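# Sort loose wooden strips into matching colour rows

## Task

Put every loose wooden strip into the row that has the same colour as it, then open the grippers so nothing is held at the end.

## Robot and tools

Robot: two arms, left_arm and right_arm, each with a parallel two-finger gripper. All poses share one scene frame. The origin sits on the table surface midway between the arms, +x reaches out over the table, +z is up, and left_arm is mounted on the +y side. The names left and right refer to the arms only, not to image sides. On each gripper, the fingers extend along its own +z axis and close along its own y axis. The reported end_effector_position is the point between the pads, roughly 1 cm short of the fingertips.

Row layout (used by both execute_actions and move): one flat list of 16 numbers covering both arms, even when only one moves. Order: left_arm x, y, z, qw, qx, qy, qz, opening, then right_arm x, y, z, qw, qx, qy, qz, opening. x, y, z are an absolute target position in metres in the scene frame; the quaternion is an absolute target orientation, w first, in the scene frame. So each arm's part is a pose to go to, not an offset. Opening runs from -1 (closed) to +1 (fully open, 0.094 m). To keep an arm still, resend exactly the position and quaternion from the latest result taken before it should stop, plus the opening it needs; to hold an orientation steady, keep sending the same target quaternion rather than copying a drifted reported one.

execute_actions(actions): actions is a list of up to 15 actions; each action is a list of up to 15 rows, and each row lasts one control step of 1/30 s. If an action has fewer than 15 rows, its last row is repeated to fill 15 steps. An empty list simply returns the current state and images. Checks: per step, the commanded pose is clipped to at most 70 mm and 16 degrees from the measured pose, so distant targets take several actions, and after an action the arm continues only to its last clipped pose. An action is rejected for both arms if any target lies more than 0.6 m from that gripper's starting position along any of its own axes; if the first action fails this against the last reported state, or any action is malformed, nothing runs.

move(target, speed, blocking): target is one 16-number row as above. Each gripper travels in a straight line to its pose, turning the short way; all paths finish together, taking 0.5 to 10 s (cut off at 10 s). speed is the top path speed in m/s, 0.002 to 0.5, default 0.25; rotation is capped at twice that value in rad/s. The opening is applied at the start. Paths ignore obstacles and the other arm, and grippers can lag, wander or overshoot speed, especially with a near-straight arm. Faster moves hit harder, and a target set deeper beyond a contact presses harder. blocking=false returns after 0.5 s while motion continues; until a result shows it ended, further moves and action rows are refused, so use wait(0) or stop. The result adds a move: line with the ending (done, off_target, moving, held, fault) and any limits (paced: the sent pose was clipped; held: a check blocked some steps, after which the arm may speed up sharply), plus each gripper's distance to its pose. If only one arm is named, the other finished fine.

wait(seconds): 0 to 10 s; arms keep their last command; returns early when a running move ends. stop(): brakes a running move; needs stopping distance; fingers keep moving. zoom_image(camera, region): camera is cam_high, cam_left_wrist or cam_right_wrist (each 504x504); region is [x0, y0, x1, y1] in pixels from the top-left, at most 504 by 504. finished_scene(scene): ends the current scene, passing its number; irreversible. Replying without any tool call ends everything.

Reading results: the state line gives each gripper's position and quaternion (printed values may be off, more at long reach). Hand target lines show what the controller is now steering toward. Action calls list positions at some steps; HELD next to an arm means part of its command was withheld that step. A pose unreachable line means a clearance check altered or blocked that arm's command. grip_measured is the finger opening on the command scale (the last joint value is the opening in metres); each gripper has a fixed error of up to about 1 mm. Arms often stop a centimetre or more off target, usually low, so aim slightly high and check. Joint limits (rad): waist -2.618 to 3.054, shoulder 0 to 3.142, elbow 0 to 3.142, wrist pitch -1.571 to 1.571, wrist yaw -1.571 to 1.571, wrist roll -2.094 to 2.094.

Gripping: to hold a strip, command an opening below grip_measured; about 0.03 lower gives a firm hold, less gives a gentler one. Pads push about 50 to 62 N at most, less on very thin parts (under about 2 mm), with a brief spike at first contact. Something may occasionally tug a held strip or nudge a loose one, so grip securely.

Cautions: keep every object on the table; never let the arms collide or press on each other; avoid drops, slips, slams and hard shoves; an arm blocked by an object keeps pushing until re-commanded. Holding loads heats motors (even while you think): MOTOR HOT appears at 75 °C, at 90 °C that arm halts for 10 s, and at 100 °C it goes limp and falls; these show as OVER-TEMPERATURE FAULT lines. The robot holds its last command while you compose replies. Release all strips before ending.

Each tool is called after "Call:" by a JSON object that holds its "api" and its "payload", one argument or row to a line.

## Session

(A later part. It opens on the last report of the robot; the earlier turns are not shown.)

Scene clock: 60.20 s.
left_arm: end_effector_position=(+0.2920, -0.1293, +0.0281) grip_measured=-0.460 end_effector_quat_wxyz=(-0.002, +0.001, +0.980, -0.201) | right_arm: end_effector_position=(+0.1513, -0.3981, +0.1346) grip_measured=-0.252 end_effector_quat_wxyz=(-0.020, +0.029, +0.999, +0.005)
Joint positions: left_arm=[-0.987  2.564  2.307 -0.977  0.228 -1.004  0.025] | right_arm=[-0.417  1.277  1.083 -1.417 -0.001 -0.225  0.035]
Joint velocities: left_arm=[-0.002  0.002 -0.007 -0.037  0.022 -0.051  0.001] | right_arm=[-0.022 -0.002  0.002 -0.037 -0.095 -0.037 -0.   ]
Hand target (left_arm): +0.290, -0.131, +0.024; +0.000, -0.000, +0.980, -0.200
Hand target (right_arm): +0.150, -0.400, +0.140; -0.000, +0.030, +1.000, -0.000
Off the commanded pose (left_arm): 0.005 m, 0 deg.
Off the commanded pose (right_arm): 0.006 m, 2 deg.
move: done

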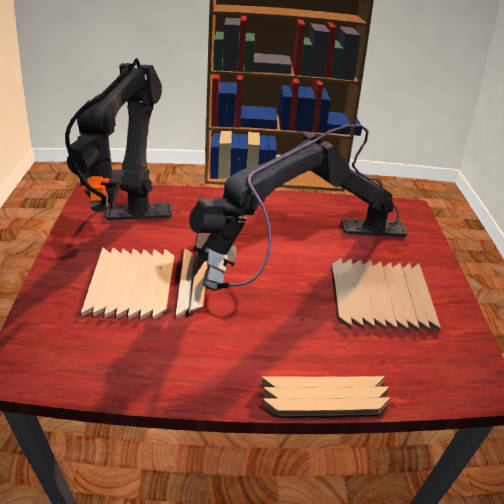

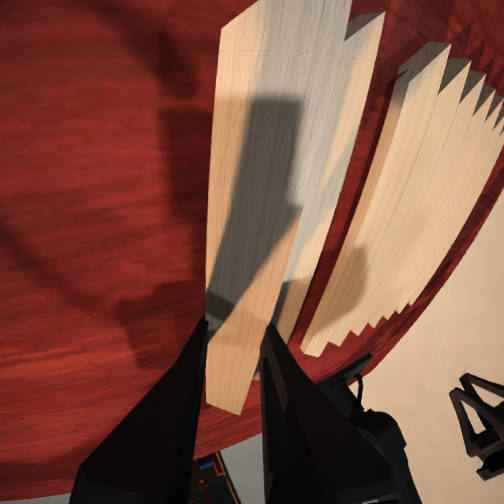

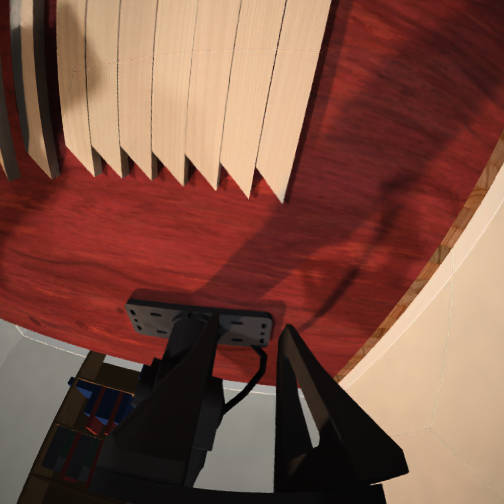

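Too close; back off a little.

Call:
{"api": "move", "payload": {
  "target": [0.288,-0.122,0.024,0,0,0.98,-0.2,-0.5,0.15,-0.4,0.14,0,0.03,1,0,-0.25],
  "speed": 0.03
}}

Call:
{"api": "move", "payload": {
  "target": [0.288,-0.122,0.026,0,0,0.98,-0.2,0.1,0.15,-0.4,0.14,0,0.03,1,0,-0.25]
}}

Call:
{"api": "zoom_image", "payload": {
  "camera": "cam_high",
  "region": [70,220,230,340]
}}

Scene clock: 61.67 s.
left_arm: end_effector_position=(+0.2862, -0.1212, +0.0156) grip_measured=-0.460 end_effector_quat_wxyz=(-0.008, -0.000, +0.981, -0.192) | right_arm: end_effector_position=(+0.1513, -0.3981, +0.1346) grip_measured=-0.252 end_effector_quat_wxyz=(-0.020, +0.029, +0.999, +0.005)
Joint positions: left_arm=[-0.987  2.537  2.213 -0.932  0.229 -1.005  0.025] | right_arm=[-0.417  1.277  1.083 -1.417 -0.001 -0.225  0.035]
Joint velocities: left_arm=[-0.017 -0.017 -0.022  0.066  0.022  0.007 -0.001] | right_arm=[ 0.017 -0.012  0.002  0.037 -0.066  0.007  0.   ]
Hand target (left_arm): +0.288, -0.122, +0.024; -0.000, -0.000, +0.980, -0.200
Hand target (right_arm): +0.150, -0.400, +0.140; -0.000, +0.030, +1.000, -0.000
Off the commanded pose (left_arm): 0.009 m, 1 deg.
Off the commanded pose (right_arm): 0.006 m, 2 deg.
move: done

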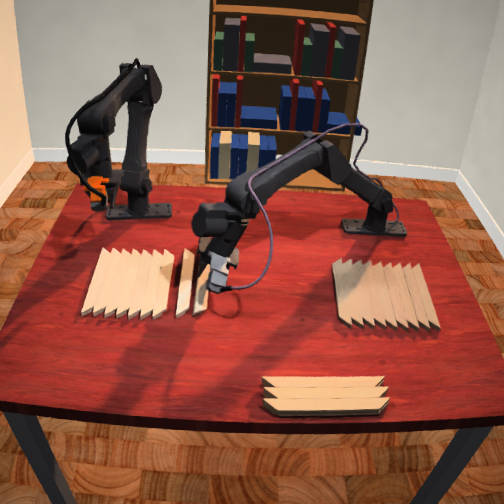

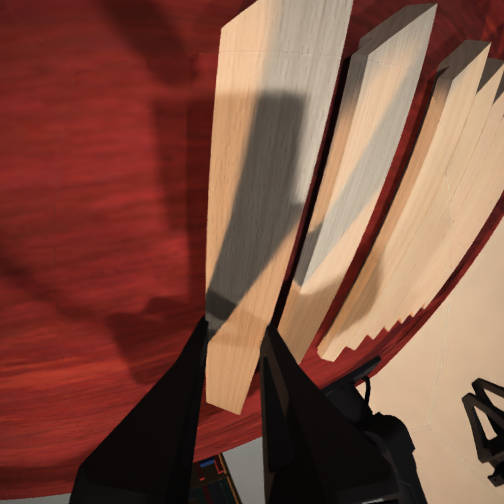

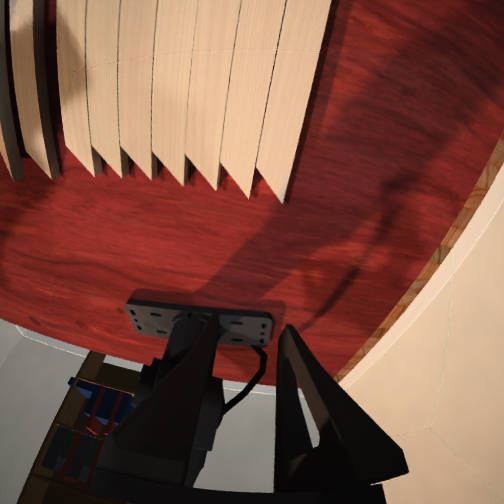

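Scene clock: 62.37 s.
left_arm: end_effector_position=(+0.2870, -0.1236, +0.0173) grip_measured=+0.098 end_effector_quat_wxyz=(-0.007, +0.001, +0.980, -0.198) | right_arm: end_effector_position=(+0.1513, -0.3981, +0.1346) grip_measured=-0.252 end_effector_quat_wxyz=(-0.020, +0.029, +0.999, +0.005)
Joint positions: left_arm=[-0.987  2.535  2.213 -0.922  0.233 -1.005  0.052] | right_arm=[-0.417  1.277  1.083 -1.417 -0.001 -0.225  0.035]
Joint velocities: left_arm=[ 0.012  0.012 -0.007 -0.007  0.022 -0.007 -0.   ] | right_arm=[-0.002 -0.002 -0.007 -0.081  0.037 -0.095  0.001]
Hand target (left_arm): +0.288, -0.122, +0.026; -0.000, +0.000, +0.980, -0.200
Hand target (right_arm): +0.150, -0.400, +0.140; -0.000, +0.030, +1.000, -0.000
Off the commanded pose (left_arm): 0.009 m, 1 deg.
Off the commanded pose (right_arm): 0.006 m, 2 deg.
move: done

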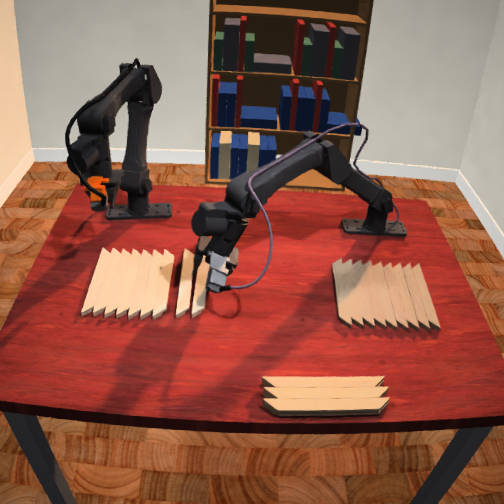

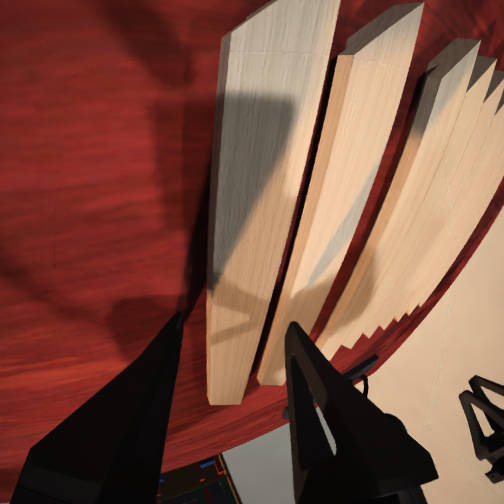

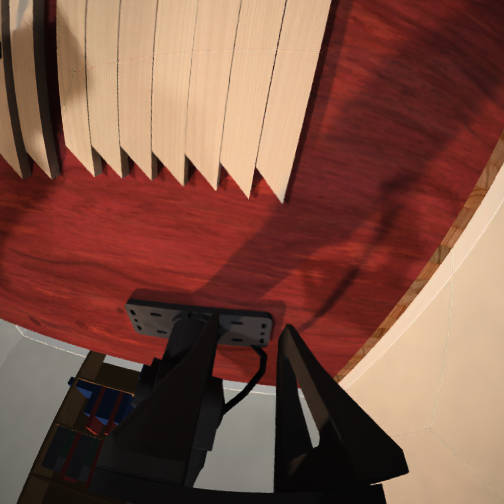

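Region (70, 220, 230, 340) of cam_high's 504x504 image, scaled by 3.150, with more detail than that image has; it fills the top 378 rows of this view, and the rest is white.

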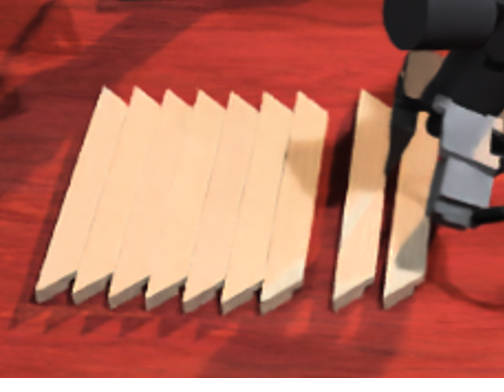

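Call:
{"api": "move", "payload": {
  "target": [0.31,-0.165,0.032,0,0,0.975,-0.22,0.1,0.15,-0.4,0.14,0,0.03,1,0,-0.25],
  "speed": 0.03
}}

Call:
{"api": "zoom_image", "payload": {
  "camera": "cam_high",
  "region": [70,220,230,340]
}}

Scene clock: 64.63 s.
left_arm: end_effector_position=(+0.3135, -0.1637, +0.0308) grip_measured=+0.099 end_effector_quat_wxyz=(+0.012, -0.000, +0.973, -0.232) | right_arm: end_effector_position=(+0.1513, -0.3981, +0.1346) grip_measured=-0.252 end_effector_quat_wxyz=(-0.020, +0.029, +0.999, +0.005)
Joint positions: left_arm=[-0.987  2.84   2.828 -1.151  0.238 -1.019  0.052] | right_arm=[-0.417  1.277  1.083 -1.417 -0.001 -0.225  0.035]
Joint velocities: left_arm=[-0.007 -0.012 -0.002 -0.007  0.022 -0.051 -0.001] | right_arm=[-0.002  0.012 -0.012 -0.037 -0.037  0.022 -0.001]
Hand target (left_arm): +0.311, -0.165, +0.031; +0.008, -0.002, +0.973, -0.233
Hand target (right_arm): +0.150, -0.400, +0.140; -0.000, +0.030, +1.000, -0.000
Off the commanded pose (left_arm): 0.004 m, 2 deg.
Off the commanded pose (right_arm): 0.006 m, 2 deg.
elbow stopped short (left arm): the move would have taken joint 3 (elbow) straighter than the controller allows; a more bent joint 3 avoids this.
move: done

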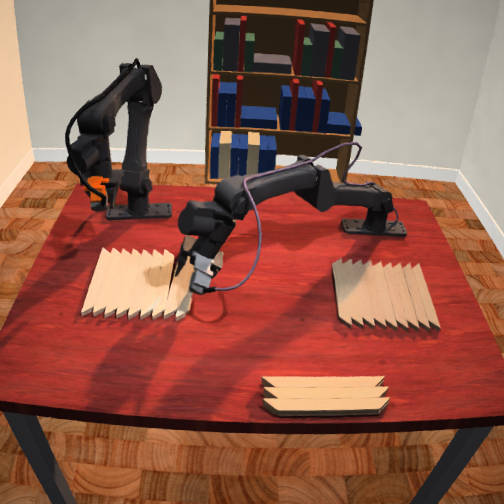

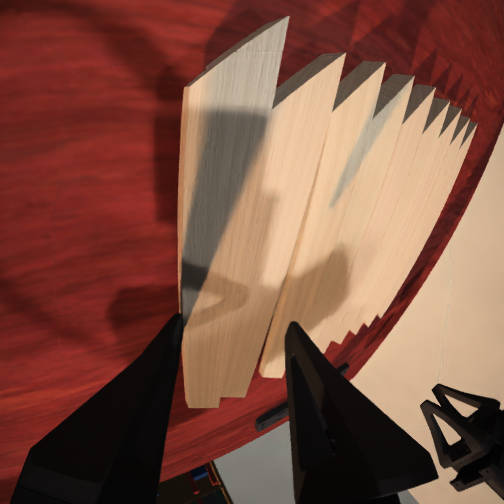

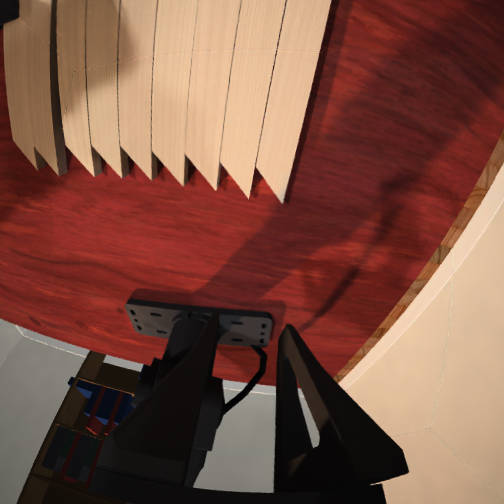

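Region (70, 220, 230, 340) of cam_high's 504x504 image, scaled by 3.150, with more detail than that image has; it fills the top 378 rows of this view, and the rest is white.

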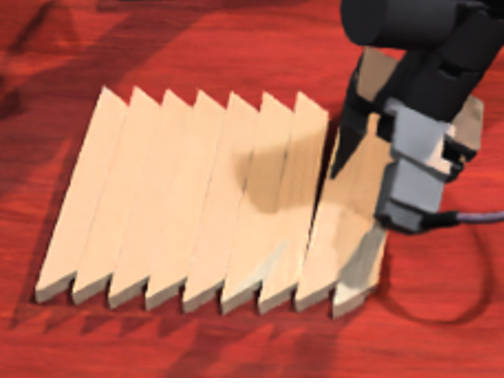

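Near end gap ~8 mm; push again nearer.

Call:
{"api": "move", "payload": {
  "target": [0.24,-0.145,0.036,0,0,0.975,-0.22,0.25,0.15,-0.4,0.14,0,0.03,1,0,-0.25],
  "speed": 0.08
}}

Call:
{"api": "move", "payload": {
  "target": [0.245,-0.17,0.03,0,0,0.975,-0.22,0.1,0.15,-0.4,0.14,0,0.03,1,0,-0.25],
  "speed": 0.03
}}

Scene clock: 66.57 s.
left_arm: end_effector_position=(+0.2408, -0.1440, +0.0280) grip_measured=+0.249 end_effector_quat_wxyz=(-0.008, +0.001, +0.977, -0.213) | right_arm: end_effector_position=(+0.1513, -0.3981, +0.1346) grip_measured=-0.252 end_effector_quat_wxyz=(-0.020, +0.029, +0.999, +0.005)
Joint positions: left_arm=[-1.08   2.452  2.088 -0.835  0.218 -1.101  0.059] | right_arm=[-0.417  1.277  1.083 -1.417 -0.001 -0.225  0.035]
Joint velocities: left_arm=[ 0.012  0.002  0.007 -0.022 -0.022 -0.022  0.   ] | right_arm=[-0.002 -0.017 -0.002 -0.007 -0.037 -0.007 -0.   ]
Hand target (left_arm): +0.240, -0.145, +0.036; +0.001, +0.000, +0.976, -0.219
Hand target (right_arm): +0.150, -0.400, +0.140; -0.000, +0.030, +1.000, -0.000
Off the commanded pose (left_arm): 0.008 m, 1 deg.
Off the commanded pose (right_arm): 0.006 m, 2 deg.
move: done

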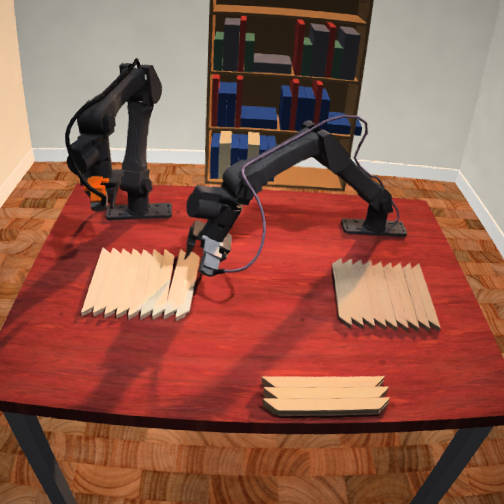

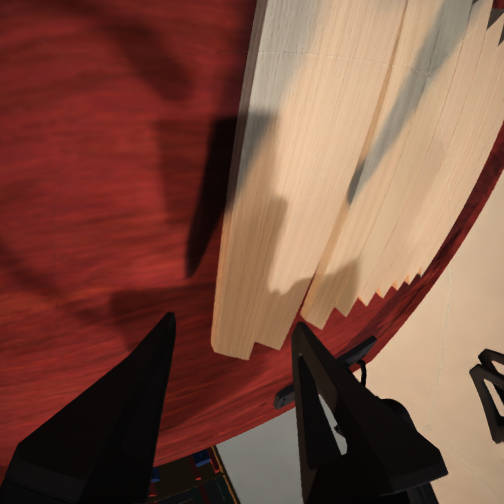

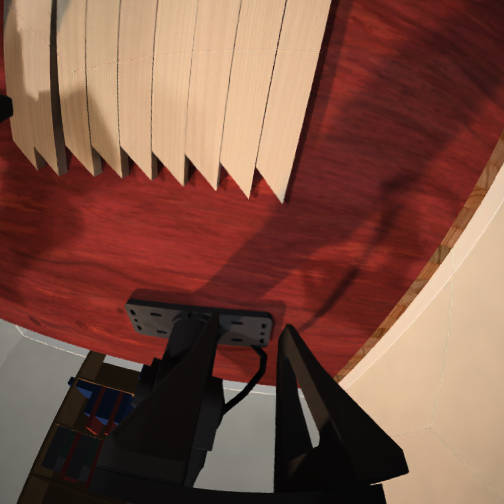

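Scene clock: 67.70 s.
left_arm: end_effector_position=(+0.2496, -0.1676, +0.0313) grip_measured=+0.101 end_effector_quat_wxyz=(+0.001, -0.000, +0.974, -0.227) | right_arm: end_effector_position=(+0.1513, -0.3981, +0.1346) grip_measured=-0.252 end_effector_quat_wxyz=(-0.020, +0.029, +0.999, +0.005)
Joint positions: left_arm=[-1.088  2.549  2.267 -0.88   0.212 -1.114  0.052] | right_arm=[-0.417  1.277  1.083 -1.417 -0.001 -0.225  0.035]
Joint velocities: left_arm=[-0.007  0.007  0.022 -0.066  0.007 -0.022 -0.001] | right_arm=[-0.002 -0.012 -0.012 -0.037 -0.066  0.007 -0.001]
Hand target (left_arm): +0.246, -0.170, +0.030; +0.001, -0.000, +0.975, -0.221
Hand target (right_arm): +0.150, -0.400, +0.140; -0.000, +0.030, +1.000, -0.000
Off the commanded pose (left_arm): 0.005 m, 1 deg.
Off the commanded pose (right_arm): 0.006 m, 2 deg.
move: done

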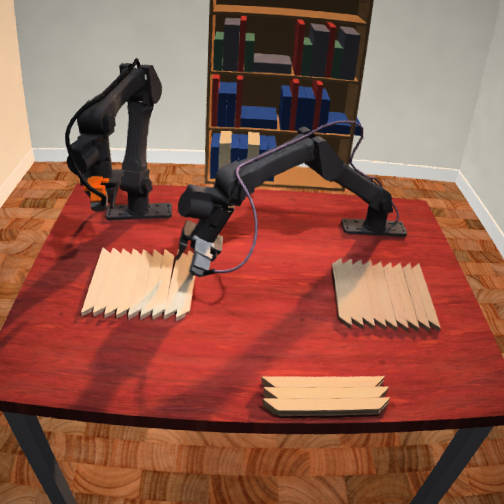

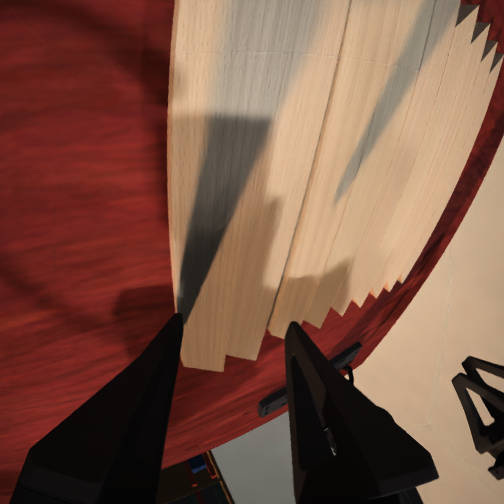

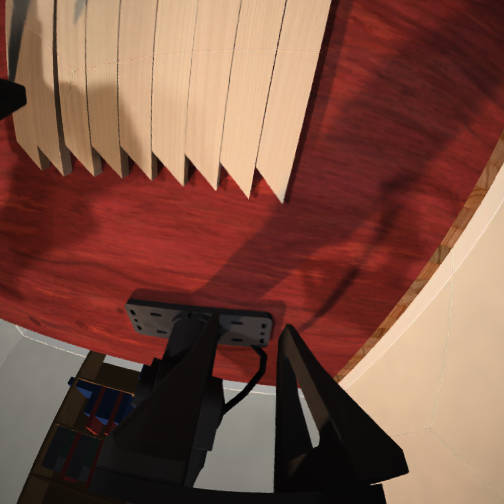

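Call:
{"api": "move", "payload": {
  "target": [0.25,-0.15,0.12,0,0,0.975,-0.22,0.1,0.15,-0.4,0.14,0,0.03,1,0,-0.25],
  "speed": 0.15
}}

Call:
{"api": "move", "payload": {
  "target": [0.25,0.1,0.14,0,0,1,0,0.1,0.15,-0.4,0.14,0,0.03,1,0,-0.25]
}}

Scene clock: 70.43 s.
left_arm: end_effector_position=(+0.2455, -0.1534, +0.1183) grip_measured=+0.101 end_effector_quat_wxyz=(-0.002, -0.003, +0.975, -0.221) | right_arm: end_effector_position=(+0.1513, -0.3981, +0.1346) grip_measured=-0.252 end_effector_quat_wxyz=(-0.020, +0.029, +0.999, +0.005)
Joint positions: left_arm=[-1.082  2.557  2.638 -1.257  0.213 -1.114  0.052] | right_arm=[-0.417  1.277  1.083 -1.417 -0.001 -0.225  0.035]
Joint velocities: left_arm=[ 0.002 -0.007 -0.007  0.007  0.022 -0.051 -0.001] | right_arm=[-0.032 -0.022 -0.002  0.051 -0.022  0.037  0.   ]
Hand target (left_arm): +0.250, -0.151, +0.120; +0.000, -0.000, +0.975, -0.222
Hand target (right_arm): +0.150, -0.400, +0.140; -0.000, +0.030, +1.000, -0.000
Off the commanded pose (left_arm): 0.006 m, 0 deg.
Off the commanded pose (right_arm): 0.006 m, 2 deg.
move: done

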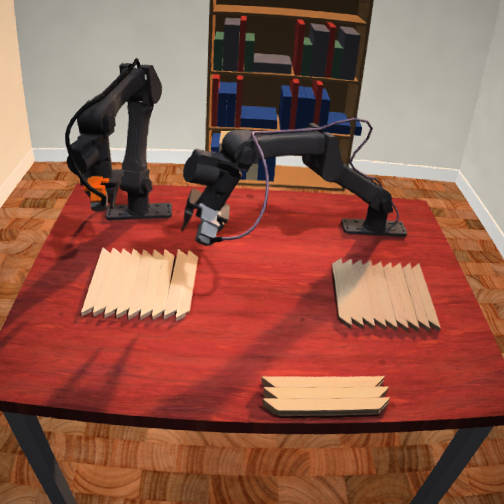

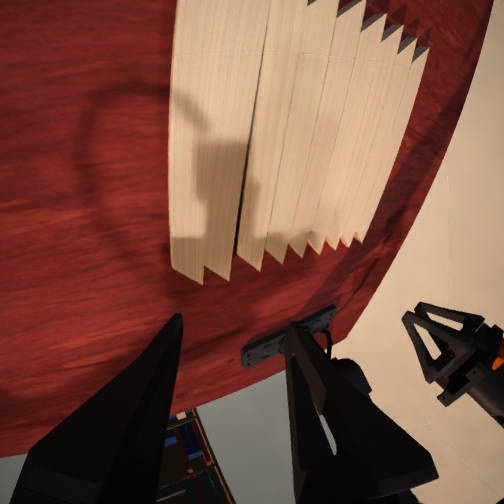

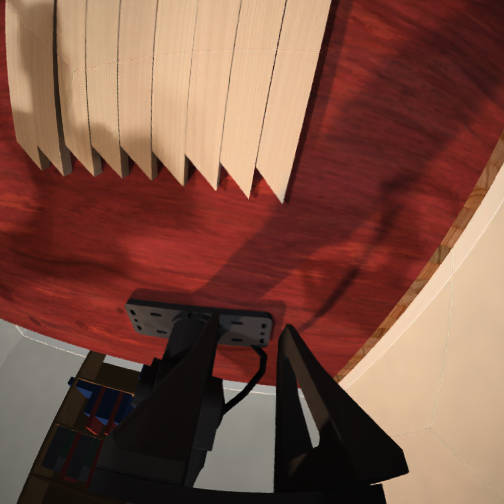

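Scene clock: 72.00 s.
left_arm: end_effector_position=(+0.2488, +0.0922, +0.1402) grip_measured=+0.101 end_effector_quat_wxyz=(-0.004, -0.004, +1.000, -0.008) | right_arm: end_effector_position=(+0.1513, -0.3981, +0.1346) grip_measured=-0.252 end_effector_quat_wxyz=(-0.020, +0.029, +0.999, +0.005)
Joint positions: left_arm=[-0.844  1.95   1.808 -1.422  0.017 -0.834  0.052] | right_arm=[-0.417  1.277  1.083 -1.417 -0.001 -0.225  0.035]
Joint velocities: left_arm=[ 0.012 -0.002  0.007  0.037  0.007 -0.081 -0.   ] | right_arm=[ 0.007  0.002  0.017 -0.007 -0.051 -0.022  0.   ]
Hand target (left_arm): +0.246, +0.100, +0.143; -0.002, +0.001, +1.000, -0.000
Hand target (right_arm): +0.150, -0.400, +0.140; -0.000, +0.030, +1.000, -0.000
Off the commanded pose (left_arm): 0.008 m, 1 deg.
Off the commanded pose (right_arm): 0.006 m, 2 deg.
move: done

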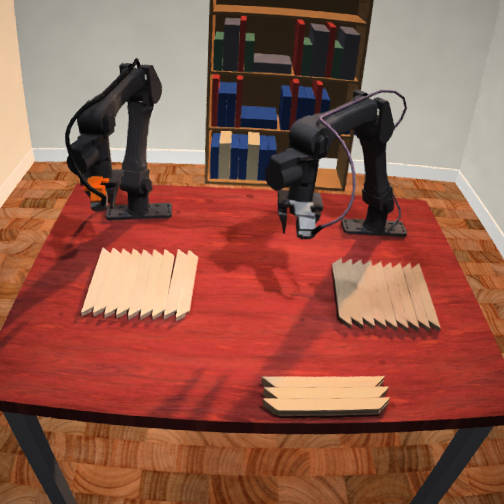

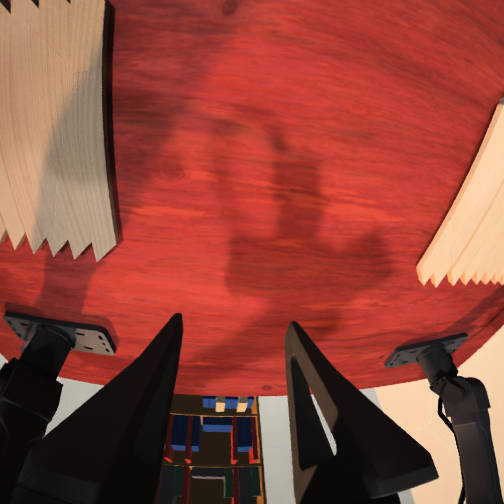

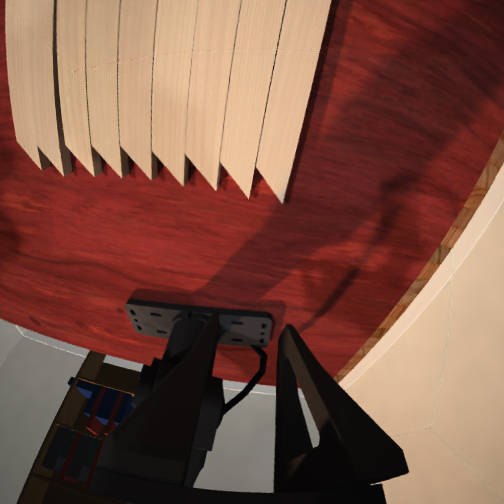

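Call:
{"api": "finished_scene", "payload": {
  "scene": 2
}}

The scene is finished: the task was done.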